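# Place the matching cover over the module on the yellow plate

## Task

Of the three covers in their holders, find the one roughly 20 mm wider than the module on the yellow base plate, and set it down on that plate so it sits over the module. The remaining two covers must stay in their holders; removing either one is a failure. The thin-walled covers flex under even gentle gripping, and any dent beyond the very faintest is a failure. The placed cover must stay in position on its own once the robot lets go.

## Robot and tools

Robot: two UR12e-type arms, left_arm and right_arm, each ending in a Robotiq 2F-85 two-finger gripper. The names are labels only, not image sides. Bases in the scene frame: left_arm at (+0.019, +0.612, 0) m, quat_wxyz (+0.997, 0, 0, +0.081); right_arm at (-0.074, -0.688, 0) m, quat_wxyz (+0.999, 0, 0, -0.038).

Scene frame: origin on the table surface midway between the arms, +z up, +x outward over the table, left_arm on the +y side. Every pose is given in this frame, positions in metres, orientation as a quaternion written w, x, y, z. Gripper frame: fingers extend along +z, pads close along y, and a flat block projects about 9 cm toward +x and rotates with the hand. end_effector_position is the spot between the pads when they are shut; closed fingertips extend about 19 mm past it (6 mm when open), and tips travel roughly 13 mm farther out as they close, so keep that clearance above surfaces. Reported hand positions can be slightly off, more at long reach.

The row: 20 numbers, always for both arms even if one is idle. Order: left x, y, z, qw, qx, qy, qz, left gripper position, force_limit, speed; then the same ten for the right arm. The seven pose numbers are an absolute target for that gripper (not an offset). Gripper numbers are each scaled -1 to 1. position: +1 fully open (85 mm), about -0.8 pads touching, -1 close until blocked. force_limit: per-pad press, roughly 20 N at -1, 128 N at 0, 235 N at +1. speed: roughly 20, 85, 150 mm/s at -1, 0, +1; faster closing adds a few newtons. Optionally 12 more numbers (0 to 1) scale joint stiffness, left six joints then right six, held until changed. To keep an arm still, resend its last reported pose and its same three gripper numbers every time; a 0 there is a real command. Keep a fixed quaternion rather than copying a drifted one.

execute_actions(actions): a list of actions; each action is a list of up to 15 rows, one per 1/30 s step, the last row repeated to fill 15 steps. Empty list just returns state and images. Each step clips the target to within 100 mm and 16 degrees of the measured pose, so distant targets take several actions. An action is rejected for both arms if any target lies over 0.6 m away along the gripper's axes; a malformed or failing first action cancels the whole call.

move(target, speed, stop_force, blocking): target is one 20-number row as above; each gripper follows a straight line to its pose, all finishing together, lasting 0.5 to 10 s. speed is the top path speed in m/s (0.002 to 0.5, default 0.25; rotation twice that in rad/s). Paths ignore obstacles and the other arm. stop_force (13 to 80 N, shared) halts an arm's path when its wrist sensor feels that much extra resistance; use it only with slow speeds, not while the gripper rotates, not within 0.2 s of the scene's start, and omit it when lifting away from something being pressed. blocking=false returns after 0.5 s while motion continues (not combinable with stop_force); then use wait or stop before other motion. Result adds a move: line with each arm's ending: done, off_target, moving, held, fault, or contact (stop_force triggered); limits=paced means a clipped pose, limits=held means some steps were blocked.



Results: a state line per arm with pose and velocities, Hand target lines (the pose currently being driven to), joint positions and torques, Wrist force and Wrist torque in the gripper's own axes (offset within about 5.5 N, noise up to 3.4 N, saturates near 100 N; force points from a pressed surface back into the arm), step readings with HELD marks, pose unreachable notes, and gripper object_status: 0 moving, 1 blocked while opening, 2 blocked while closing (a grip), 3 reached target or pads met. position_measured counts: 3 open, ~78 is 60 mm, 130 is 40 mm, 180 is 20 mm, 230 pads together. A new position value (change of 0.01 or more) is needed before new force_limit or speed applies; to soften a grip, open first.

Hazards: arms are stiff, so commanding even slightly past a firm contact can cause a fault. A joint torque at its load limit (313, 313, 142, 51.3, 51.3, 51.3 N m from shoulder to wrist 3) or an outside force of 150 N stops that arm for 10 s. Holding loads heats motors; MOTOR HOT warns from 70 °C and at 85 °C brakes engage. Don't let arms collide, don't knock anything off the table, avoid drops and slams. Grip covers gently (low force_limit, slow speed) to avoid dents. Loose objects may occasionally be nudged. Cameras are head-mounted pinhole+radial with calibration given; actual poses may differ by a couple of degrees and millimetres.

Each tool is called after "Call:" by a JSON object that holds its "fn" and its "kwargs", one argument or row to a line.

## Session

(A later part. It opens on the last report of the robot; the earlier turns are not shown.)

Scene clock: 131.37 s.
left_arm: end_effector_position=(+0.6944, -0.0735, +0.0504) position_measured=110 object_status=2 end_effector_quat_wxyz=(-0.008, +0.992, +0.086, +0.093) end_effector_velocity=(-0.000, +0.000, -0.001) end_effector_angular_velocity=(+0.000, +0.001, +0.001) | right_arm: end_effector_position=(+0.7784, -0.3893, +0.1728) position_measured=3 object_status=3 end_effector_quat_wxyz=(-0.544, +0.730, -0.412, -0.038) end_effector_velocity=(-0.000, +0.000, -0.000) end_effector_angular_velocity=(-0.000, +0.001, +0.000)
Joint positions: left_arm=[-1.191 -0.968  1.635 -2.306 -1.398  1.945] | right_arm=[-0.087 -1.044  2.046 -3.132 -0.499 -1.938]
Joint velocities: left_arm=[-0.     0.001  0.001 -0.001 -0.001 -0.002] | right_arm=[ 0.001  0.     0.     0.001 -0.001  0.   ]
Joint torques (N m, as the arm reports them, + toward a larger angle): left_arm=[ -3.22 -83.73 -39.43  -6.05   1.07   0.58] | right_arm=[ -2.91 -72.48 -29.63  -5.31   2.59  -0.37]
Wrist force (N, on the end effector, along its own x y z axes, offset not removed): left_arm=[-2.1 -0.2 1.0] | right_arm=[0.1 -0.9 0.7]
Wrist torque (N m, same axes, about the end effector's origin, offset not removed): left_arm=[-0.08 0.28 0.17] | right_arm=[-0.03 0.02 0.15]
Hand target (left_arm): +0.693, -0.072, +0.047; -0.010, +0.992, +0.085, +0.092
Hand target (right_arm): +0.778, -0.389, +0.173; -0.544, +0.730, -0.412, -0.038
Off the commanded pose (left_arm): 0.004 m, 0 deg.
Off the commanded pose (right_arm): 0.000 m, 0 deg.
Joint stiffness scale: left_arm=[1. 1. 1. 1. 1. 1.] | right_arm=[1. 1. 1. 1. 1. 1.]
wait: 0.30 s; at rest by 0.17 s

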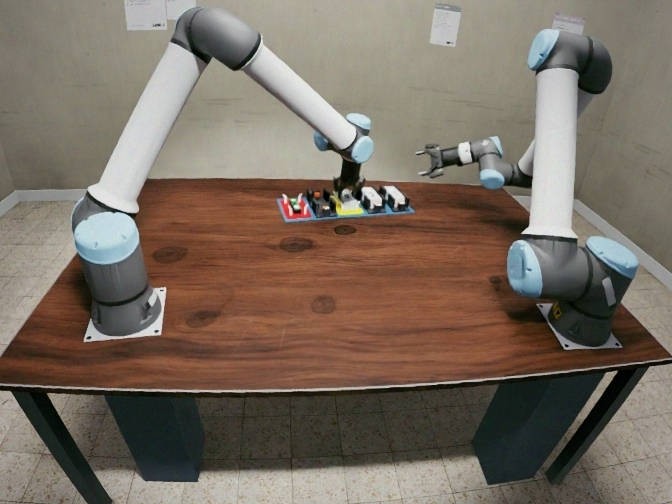

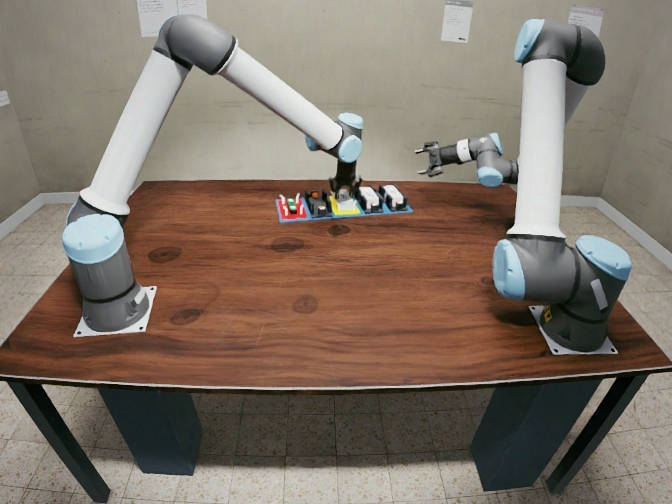

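Call:
{"fn": "execute_actions", "kwargs": {
  "actions": [
    [[0.6930,-0.0720,0.0463,-0.00966,0.99206,0.08532,0.09187,0.103,-0.685,-1,0.7783,-0.3893,0.1728,-0.544,0.730,-0.412,-0.038,1,-1,0],[0.6930,-0.0720,0.0460,-0.00966,0.99206,0.08532,0.09187,0.103,-0.685,-1,0.7783,-0.3893,0.1728,-0.544,0.730,-0.412,-0.038,1,-1,0],[0.6930,-0.0720,0.0457,-0.00966,0.99206,0.08532,0.09187,0.103,-0.685,-1,0.7783,-0.3893,0.1728,-0.544,0.730,-0.412,-0.038,1,-1,0],[0.6930,-0.0720,0.0454,-0.00966,0.99206,0.08532,0.09187,0.103,-0.685,-1,0.7783,-0.3893,0.1728,-0.544,0.730,-0.412,-0.038,1,-1,0],[0.6930,-0.0720,0.0451,-0.00966,0.99206,0.08532,0.09187,0.103,-0.685,-1,0.7783,-0.3893,0.1728,-0.544,0.730,-0.412,-0.038,1,-1,0],[0.6930,-0.0720,0.0448,-0.00966,0.99206,0.08532,0.09187,0.103,-0.685,-1,0.7783,-0.3893,0.1728,-0.544,0.730,-0.412,-0.038,1,-1,0],[0.6930,-0.0720,0.0445,-0.00966,0.99206,0.08532,0.09187,0.103,-0.685,-1,0.7783,-0.3893,0.1728,-0.544,0.730,-0.412,-0.038,1,-1,0],[0.6930,-0.0720,0.0443,-0.00966,0.99206,0.08532,0.09187,0.103,-0.685,-1,0.7783,-0.3893,0.1728,-0.544,0.730,-0.412,-0.038,1,-1,0]]
  ]
}}

Call:
{"fn": "wait", "kwargs": {
  "seconds": 0.3
}}

Call:
{"fn": "zoom_image", "kwargs": {
  "camera": "cam_head_right",
  "region": [322, 176, 366, 220]
}}

Scene clock: 132.73 s.
left_arm: end_effector_position=(+0.6946, -0.0738, +0.0494) position_measured=110 object_status=2 end_effector_quat_wxyz=(-0.007, +0.992, +0.086, +0.093) end_effector_velocity=(-0.001, +0.001, -0.002) end_effector_angular_velocity=(+0.002, +0.002, -0.001) | right_arm: end_effector_position=(+0.7784, -0.3893, +0.1728) position_measured=3 object_status=3 end_effector_quat_wxyz=(-0.544, +0.730, -0.412, -0.038) end_effector_velocity=(+0.000, -0.001, -0.000) end_effector_angular_velocity=(-0.000, +0.000, -0.001)
Joint positions: left_arm=[-1.191 -0.967  1.635 -2.309 -1.398  1.945] | right_arm=[-0.087 -1.044  2.046 -3.132 -0.499 -1.938]
Joint velocities: left_arm=[-0.     0.001  0.003 -0.001 -0.     0.001] | right_arm=[-0.001  0.     0.    -0.    -0.     0.   ]
Joint torques (N m, as the arm reports them, + toward a larger angle): left_arm=[ -2.69 -81.29 -39.28  -6.4    0.69   0.72] | right_arm=[ -1.08 -76.39 -27.81  -5.51   3.15  -0.35]
Wrist force (N, on the end effector, along its own x y z axes, offset not removed): left_arm=[-2.4 0.4 -2.0] | right_arm=[-3.2 -2.3 1.7]
Wrist torque (N m, same axes, about the end effector's origin, offset not removed): left_arm=[0.43 0.44 0.05] | right_arm=[-0.18 0.62 0.07]
Hand target (left_arm): +0.693, -0.072, +0.044; -0.010, +0.992, +0.085, +0.092
Hand target (right_arm): +0.778, -0.389, +0.173; -0.544, +0.730, -0.412, -0.038
Off the commanded pose (left_arm): 0.006 m, 0 deg.
Off the commanded pose (right_arm): 0.000 m, 0 deg.
Joint stiffness scale: left_arm=[1. 1. 1. 1. 1. 1.] | right_arm=[1. 1. 1. 1. 1. 1.]
Step readings (end_effector_position):
0: left_arm (+0.6944, -0.0736, +0.0504) | right_arm (+0.7784, -0.3893, +0.1728)
1: left_arm (+0.6944, -0.0736, +0.0504) | right_arm (+0.7784, -0.3893, +0.1728)
2: left_arm (+0.6944, -0.0736, +0.0504) | right_arm (+0.7784, -0.3893, +0.1728)
4: left_arm (+0.6945, -0.0736, +0.0505) | right_arm (+0.7784, -0.3893, +0.1728)
8: left_arm (+0.6945, -0.0737, +0.0504) | right_arm (+0.7784, -0.3893, +0.1728)
15: end_effector_position above

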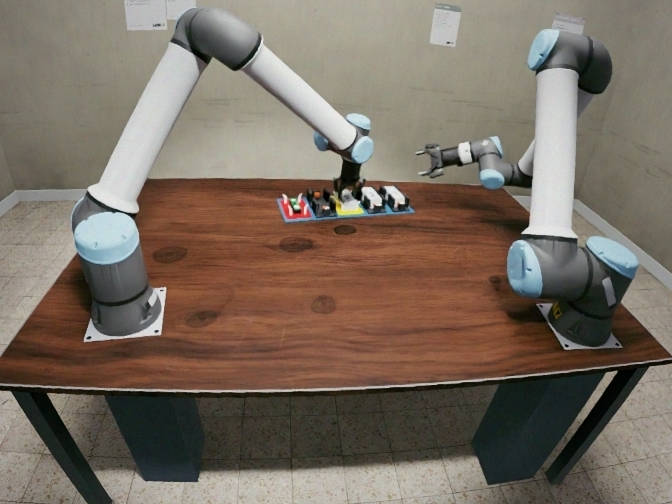

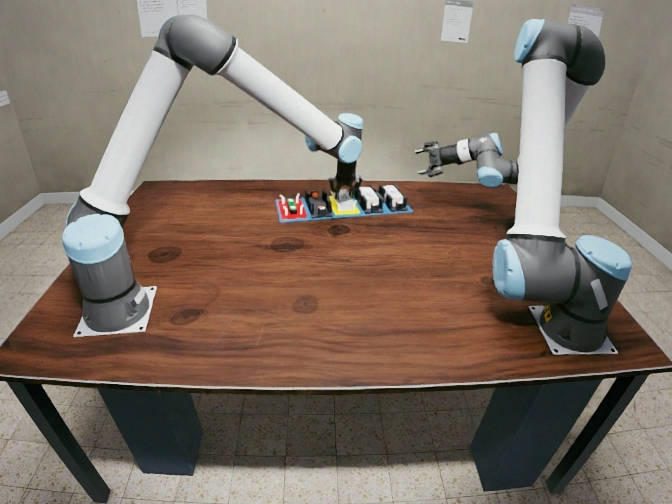

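Scene clock: 133.03 s.
left_arm: end_effector_position=(+0.6946, -0.0738, +0.0494) position_measured=110 object_status=2 end_effector_quat_wxyz=(-0.007, +0.992, +0.086, +0.093) end_effector_velocity=(+0.000, +0.000, -0.001) end_effector_angular_velocity=(+0.001, +0.002, -0.000) | right_arm: end_effector_position=(+0.7784, -0.3893, +0.1728) position_measured=3 object_status=3 end_effector_quat_wxyz=(-0.544, +0.730, -0.412, -0.038) end_effector_velocity=(+0.000, -0.001, -0.001) end_effector_angular_velocity=(-0.000, +0.002, -0.001)
Joint positions: left_arm=[-1.191 -0.967  1.635 -2.309 -1.398  1.945] | right_arm=[-0.087 -1.044  2.046 -3.132 -0.499 -1.938]
Joint velocities: left_arm=[ 0.001  0.001 -0.     0.    -0.001  0.001] | right_arm=[-0.001  0.001 -0.     0.    -0.     0.   ]
Joint torques (N m, as the arm reports them, + toward a larger angle): left_arm=[ -1.01 -80.42 -38.31  -6.49   0.85   0.75] | right_arm=[ -4.47 -74.43 -28.66  -5.44   2.57  -0.09]
Wrist force (N, on the end effector, along its own x y z axes, offset not removed): left_arm=[-2.1 -1.4 -2.5] | right_arm=[-1.3 -1.9 1.5]
Wrist torque (N m, same axes, about the end effector's origin, offset not removed): left_arm=[0.16 0.42 0.07] | right_arm=[-0.16 0.27 0.14]
Hand target (left_arm): +0.693, -0.072, +0.044; -0.010, +0.992, +0.085, +0.092
Hand target (right_arm): +0.778, -0.389, +0.173; -0.544, +0.730, -0.412, -0.038
Off the commanded pose (left_arm): 0.006 m, 0 deg.
Off the commanded pose (right_arm): 0.000 m, 0 deg.
Joint stiffness scale: left_arm=[1. 1. 1. 1. 1. 1.] | right_arm=[1. 1. 1. 1. 1. 1.]
wait: 0.30 s; at rest by 0.17 s

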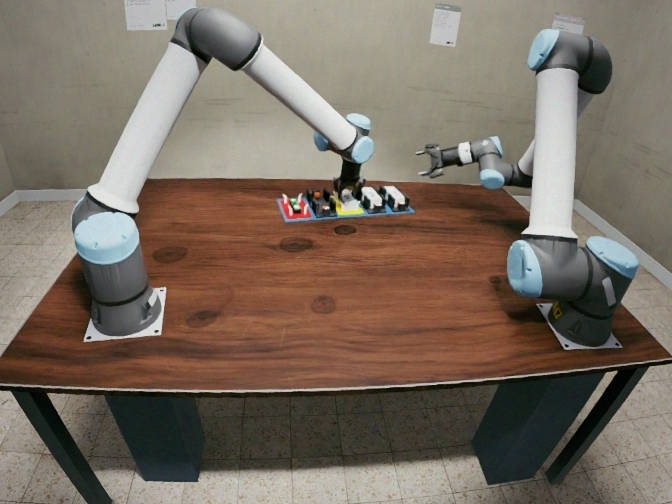

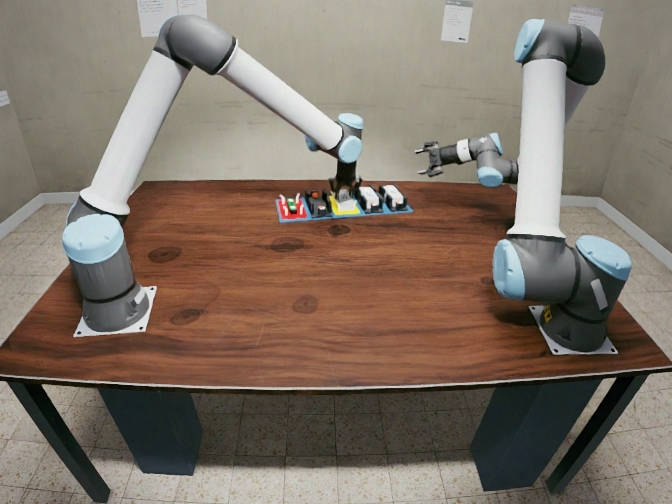

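Region (322, 176, 366, 220) of cam_head_right's 672x504 image, scaled by 11.455, with more detail than that image has.

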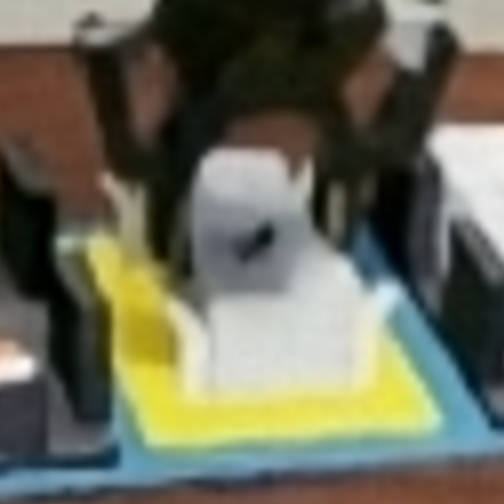

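Call:
{"fn": "execute_actions", "kwargs": {
  "actions": [
    [[0.6932,-0.0722,0.0455,-0.00966,0.99206,0.08532,0.09187,0.65,-1,-0.3,0.7783,-0.3893,0.1728,-0.544,0.730,-0.412,-0.038,1,-1,0],[0.6934,-0.0724,0.0462,-0.00966,0.99206,0.08532,0.09187,0.65,-1,-0.3,0.7783,-0.3893,0.1728,-0.544,0.730,-0.412,-0.038,1,-1,0],[0.6936,-0.0726,0.0469,-0.00966,0.99206,0.08532,0.09187,0.65,-1,-0.3,0.7783,-0.3893,0.1728,-0.544,0.730,-0.412,-0.038,1,-1,0],[0.6938,-0.0729,0.0476,-0.00966,0.99206,0.08532,0.09187,0.65,-1,-0.3,0.7783,-0.3893,0.1728,-0.544,0.730,-0.412,-0.038,1,-1,0],[0.6940,-0.0732,0.0483,-0.00966,0.99206,0.08532,0.09187,0.65,-1,-0.3,0.7783,-0.3893,0.1728,-0.544,0.730,-0.412,-0.038,1,-1,0],[0.6942,-0.0735,0.0490,-0.00966,0.99206,0.08532,0.09187,0.65,-1,-0.3,0.7783,-0.3893,0.1728,-0.544,0.730,-0.412,-0.038,1,-1,0],[0.6944,-0.0738,0.0498,-0.00966,0.99206,0.08532,0.09187,0.65,-1,-0.3,0.7783,-0.3893,0.1728,-0.544,0.730,-0.412,-0.038,1,-1,0],[0.6946,-0.0741,0.0510,-0.00966,0.99206,0.08532,0.09187,0.65,-1,-0.3,0.7783,-0.3893,0.1728,-0.544,0.730,-0.412,-0.038,1,-1,0],[0.6948,-0.0744,0.0526,-0.00966,0.99206,0.08532,0.09187,0.65,-1,-0.3,0.7783,-0.3893,0.1728,-0.544,0.730,-0.412,-0.038,1,-1,0],[0.6950,-0.0747,0.0546,-0.00966,0.99206,0.08532,0.09187,0.65,-1,-0.3,0.7783,-0.3893,0.1728,-0.544,0.730,-0.412,-0.038,1,-1,0],[0.6952,-0.0750,0.0570,-0.00966,0.99206,0.08532,0.09187,0.65,-1,-0.3,0.7783,-0.3893,0.1728,-0.544,0.730,-0.412,-0.038,1,-1,0],[0.6953,-0.0751,0.0598,-0.00966,0.99206,0.08532,0.09187,0.65,-1,-0.3,0.7783,-0.3893,0.1728,-0.544,0.730,-0.412,-0.038,1,-1,0],[0.6954,-0.0752,0.0630,-0.00966,0.99206,0.08532,0.09187,0.65,-1,-0.3,0.7783,-0.3893,0.1728,-0.544,0.730,-0.412,-0.038,1,-1,0],[0.6954,-0.0752,0.0666,-0.00966,0.99206,0.08532,0.09187,0.65,-1,-0.3,0.7783,-0.3893,0.1728,-0.544,0.730,-0.412,-0.038,1,-1,0],[0.6954,-0.0752,0.0706,-0.00966,0.99206,0.08532,0.09187,0.65,-1,-0.3,0.7783,-0.3893,0.1728,-0.544,0.730,-0.412,-0.038,1,-1,0]],
    [[0.6954,-0.0752,0.0750,-0.00966,0.99206,0.08532,0.09187,0.65,-1,-0.3,0.7783,-0.3893,0.1728,-0.544,0.730,-0.412,-0.038,1,-1,0],[0.6954,-0.0752,0.0795,-0.00966,0.99206,0.08532,0.09187,0.65,-1,-0.3,0.7783,-0.3893,0.1728,-0.544,0.730,-0.412,-0.038,1,-1,0],[0.6954,-0.0752,0.0840,-0.00966,0.99206,0.08532,0.09187,0.65,-1,-0.3,0.7783,-0.3893,0.1728,-0.544,0.730,-0.412,-0.038,1,-1,0],[0.6954,-0.0752,0.0882,-0.00966,0.99206,0.08532,0.09187,0.65,-1,-0.3,0.7783,-0.3893,0.1728,-0.544,0.730,-0.412,-0.038,1,-1,0],[0.6954,-0.0752,0.0920,-0.00966,0.99206,0.08532,0.09187,0.65,-1,-0.3,0.7783,-0.3893,0.1728,-0.544,0.730,-0.412,-0.038,1,-1,0],[0.6954,-0.0752,0.0952,-0.00966,0.99206,0.08532,0.09187,0.65,-1,-0.3,0.7783,-0.3893,0.1728,-0.544,0.730,-0.412,-0.038,1,-1,0],[0.6954,-0.0752,0.0977,-0.00966,0.99206,0.08532,0.09187,0.65,-1,-0.3,0.7783,-0.3893,0.1728,-0.544,0.730,-0.412,-0.038,1,-1,0],[0.6954,-0.0752,0.0993,-0.00966,0.99206,0.08532,0.09187,0.65,-1,-0.3,0.7783,-0.3893,0.1728,-0.544,0.730,-0.412,-0.038,1,-1,0],[0.6954,-0.0752,0.1000,-0.00966,0.99206,0.08532,0.09187,0.65,-1,-0.3,0.7783,-0.3893,0.1728,-0.544,0.730,-0.412,-0.038,1,-1,0]]
  ]
}}

Call:
{"fn": "zoom_image", "kwargs": {
  "camera": "cam_head_right",
  "region": [322, 176, 366, 220]
}}

Call:
{"fn": "zoom_image", "kwargs": {
  "camera": "cam_head_left",
  "region": [326, 176, 370, 220]
}}

Scene clock: 136.30 s.
left_arm: end_effector_position=(+0.6958, -0.0758, +0.1006) position_measured=48 object_status=3 end_effector_quat_wxyz=(-0.006, +0.992, +0.086, +0.093) end_effector_velocity=(+0.003, -0.006, +0.044) end_effector_angular_velocity=(-0.013, -0.007, -0.001) | right_arm: end_effector_position=(+0.7784, -0.3893, +0.1728) position_measured=3 object_status=3 end_effector_quat_wxyz=(-0.544, +0.730, -0.412, -0.038) end_effector_velocity=(-0.000, +0.001, -0.000) end_effector_angular_velocity=(+0.000, +0.001, +0.001)
Joint positions: left_arm=[-1.191 -1.013  1.605 -2.234 -1.398  1.946] | right_arm=[-0.087 -1.044  2.046 -3.132 -0.499 -1.938]
Joint velocities: left_arm=[-0.    -0.035 -0.03   0.049 -0.001  0.001] | right_arm=[ 0.001  0.    -0.     0.001  0.     0.   ]
Joint torques (N m, as the arm reports them, + toward a larger angle): left_arm=[ -1.89 -77.69 -43.41  -3.76   0.64   0.75] | right_arm=[ -0.75 -74.13 -29.7   -5.21   2.53  -0.42]
Wrist force (N, on the end effector, along its own x y z axes, offset not removed): left_arm=[-3.7 0.0 -2.4] | right_arm=[-3.9 -2.6 1.3]
Wrist torque (N m, same axes, about the end effector's origin, offset not removed): left_arm=[-0.02 0.54 0.06] | right_arm=[-0.28 0.74 0.14]
Hand target (left_arm): +0.695, -0.075, +0.100; -0.010, +0.992, +0.085, +0.092
Hand target (right_arm): +0.778, -0.389, +0.173; -0.544, +0.730, -0.412, -0.038
Off the commanded pose (left_arm): 0.001 m, 0 deg.
Off the commanded pose (right_arm): 0.000 m, 0 deg.
Joint stiffness scale: left_arm=[1. 1. 1. 1. 1. 1.] | right_arm=[1. 1. 1. 1. 1. 1.]
Step readings (end_effector_position; steps 1 to 15: 1st action; 16 to 30: 2nd action):
0: left_arm (+0.6946, -0.0738, +0.0494) | right_arm (+0.7784, -0.3893, +0.1728)
1: left_arm (+0.6946, -0.0738, +0.0494) | right_arm (+0.7784, -0.3893, +0.1728)
2: left_arm (+0.6946, -0.0738, +0.0494) | right_arm (+0.7784, -0.3893, +0.1728)
4: left_arm (+0.6945, -0.0737, +0.0491) | right_arm (+0.7784, -0.3893, +0.1728)
8: left_arm (+0.6943, -0.0733, +0.0487) | right_arm (+0.7784, -0.3893, +0.1728)
15: left_arm (+0.6933, -0.0716, +0.0489) | right_arm (+0.7784, -0.3893, +0.1728)
16: left_arm (+0.6932, -0.0716, +0.0500) | right_arm (+0.7784, -0.3893, +0.1728)
17: left_arm (+0.6932, -0.0715, +0.0516) | right_arm (+0.7784, -0.3893, +0.1728)
19: left_arm (+0.6932, -0.0715, +0.0567) | right_arm (+0.7784, -0.3893, +0.1728)
23: left_arm (+0.6938, -0.0725, +0.0738) | right_arm (+0.7784, -0.3893, +0.1728)
30: end_effector_position above

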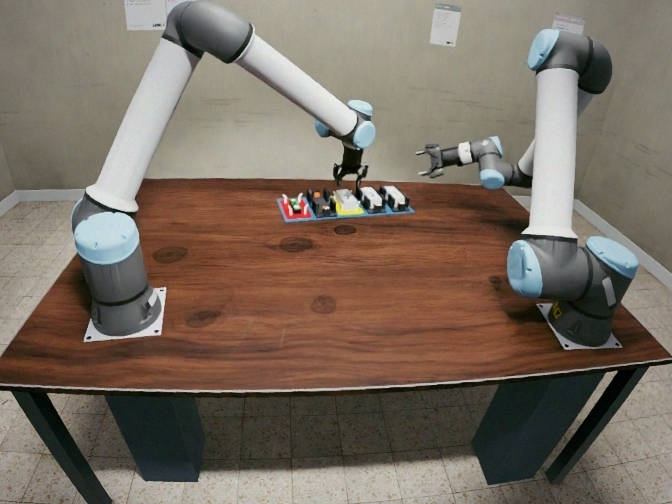

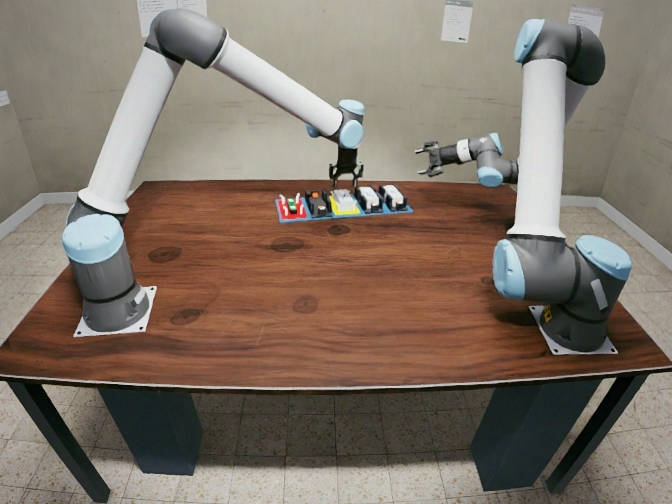

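Region (322, 176, 366, 220) of cam_head_right's 672x504 image, scaled by 11.455, with more detail than that image has.

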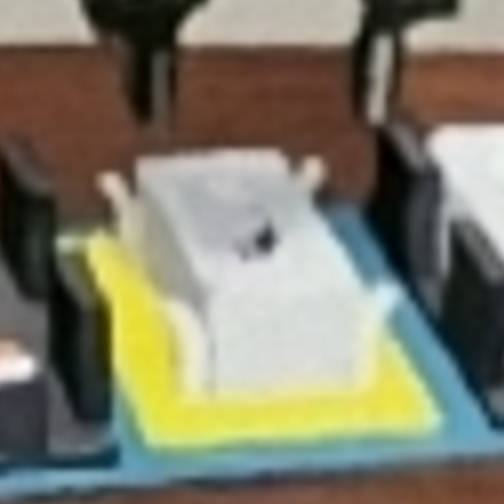

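Region (326, 176, 370, 220) of cam_head_left's 672x504 image, scaled by 11.455, with more detail than that image has.

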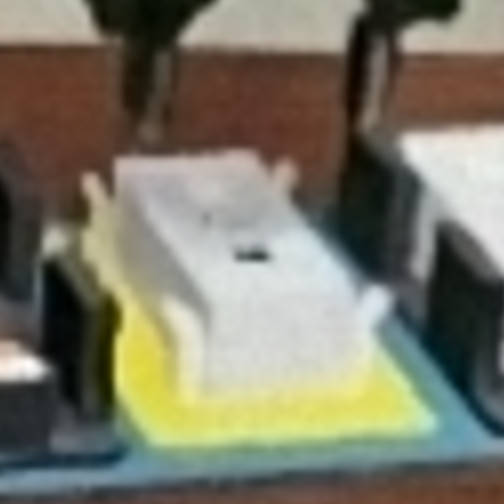

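Call:
{"fn": "execute_actions", "kwargs": {
  "actions": []
}}

Call:
{"fn": "zoom_image", "kwargs": {
  "camera": "cam_head_left",
  "region": [300, 170, 420, 230]
}}

Call:
{"fn": "zoom_image", "kwargs": {
  "camera": "cam_head_right",
  "region": [322, 180, 366, 220]
}}

Scene clock: 137.10 s.
left_arm: end_effector_position=(+0.6951, -0.0747, +0.1009) position_measured=48 object_status=3 end_effector_quat_wxyz=(-0.009, +0.992, +0.086, +0.092) end_effector_velocity=(-0.001, +0.000, -0.001) end_effector_angular_velocity=(+0.001, +0.002, +0.001) | right_arm: end_effector_position=(+0.7784, -0.3893, +0.1728) position_measured=3 object_status=3 end_effector_quat_wxyz=(-0.544, +0.730, -0.412, -0.038) end_effector_velocity=(-0.000, +0.000, +0.000) end_effector_angular_velocity=(-0.000, -0.001, +0.001)
Joint positions: left_arm=[-1.191 -1.014  1.604 -2.227 -1.398  1.946] | right_arm=[-0.087 -1.044  2.046 -3.132 -0.499 -1.938]
Joint velocities: left_arm=[-0.     0.     0.     0.002 -0.001 -0.001] | right_arm=[ 0.001 -0.    -0.    -0.001 -0.    -0.   ]
Joint torques (N m, as the arm reports them, + toward a larger angle): left_arm=[ -1.57 -79.95 -46.77  -4.5    0.86   0.51] | right_arm=[ -0.98 -72.33 -30.05  -4.99   3.03  -0.78]
Wrist force (N, on the end effector, along its own x y z axes, offset not removed): left_arm=[-0.8 -0.4 -1.9] | right_arm=[-3.6 -2.0 0.3]
Wrist torque (N m, same axes, about the end effector's origin, offset not removed): left_arm=[-0.06 0.08 0.11] | right_arm=[-0.22 0.74 0.18]
Hand target (left_arm): +0.695, -0.075, +0.100; -0.010, +0.992, +0.085, +0.092
Hand target (right_arm): +0.778, -0.389, +0.173; -0.544, +0.730, -0.412, -0.038
Off the commanded pose (left_arm): 0.001 m, 0 deg.
Off the commanded pose (right_arm): 0.000 m, 0 deg.
Joint stiffness scale: left_arm=[1. 1. 1. 1. 1. 1.] | right_arm=[1. 1. 1. 1. 1. 1.]

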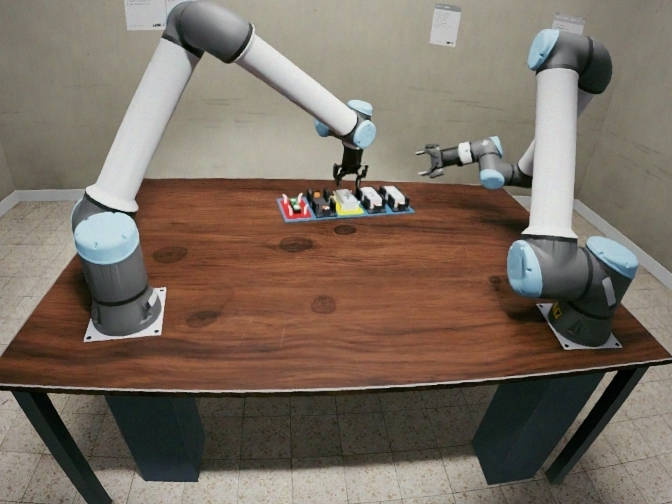

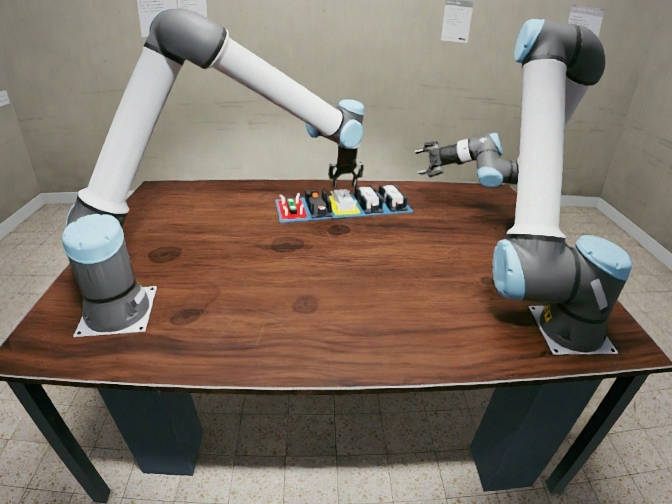

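Region (300, 170, 420, 230) of cam_head_left's 672x504 image, scaled by 4.200, with more detail than that image has.

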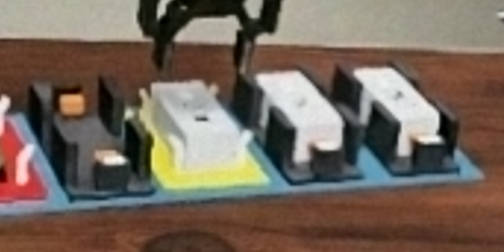

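Region (322, 180, 366, 220) of cam_head_right's 672x504 image, scaled by 11.455, with more detail than that image has; it fills the top 458 rows of this view, and the rest is white.

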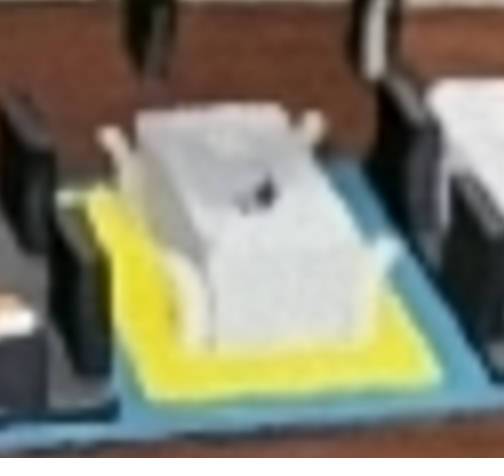

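The cover sits flat on the yellow plate between the four guide pins, the gripper is clear of it, and the other two covers are still in their holders.

Call:
{"fn": "finished_scene", "kwargs": {
  "scene": 2
}}

The scene is finished: the task was done.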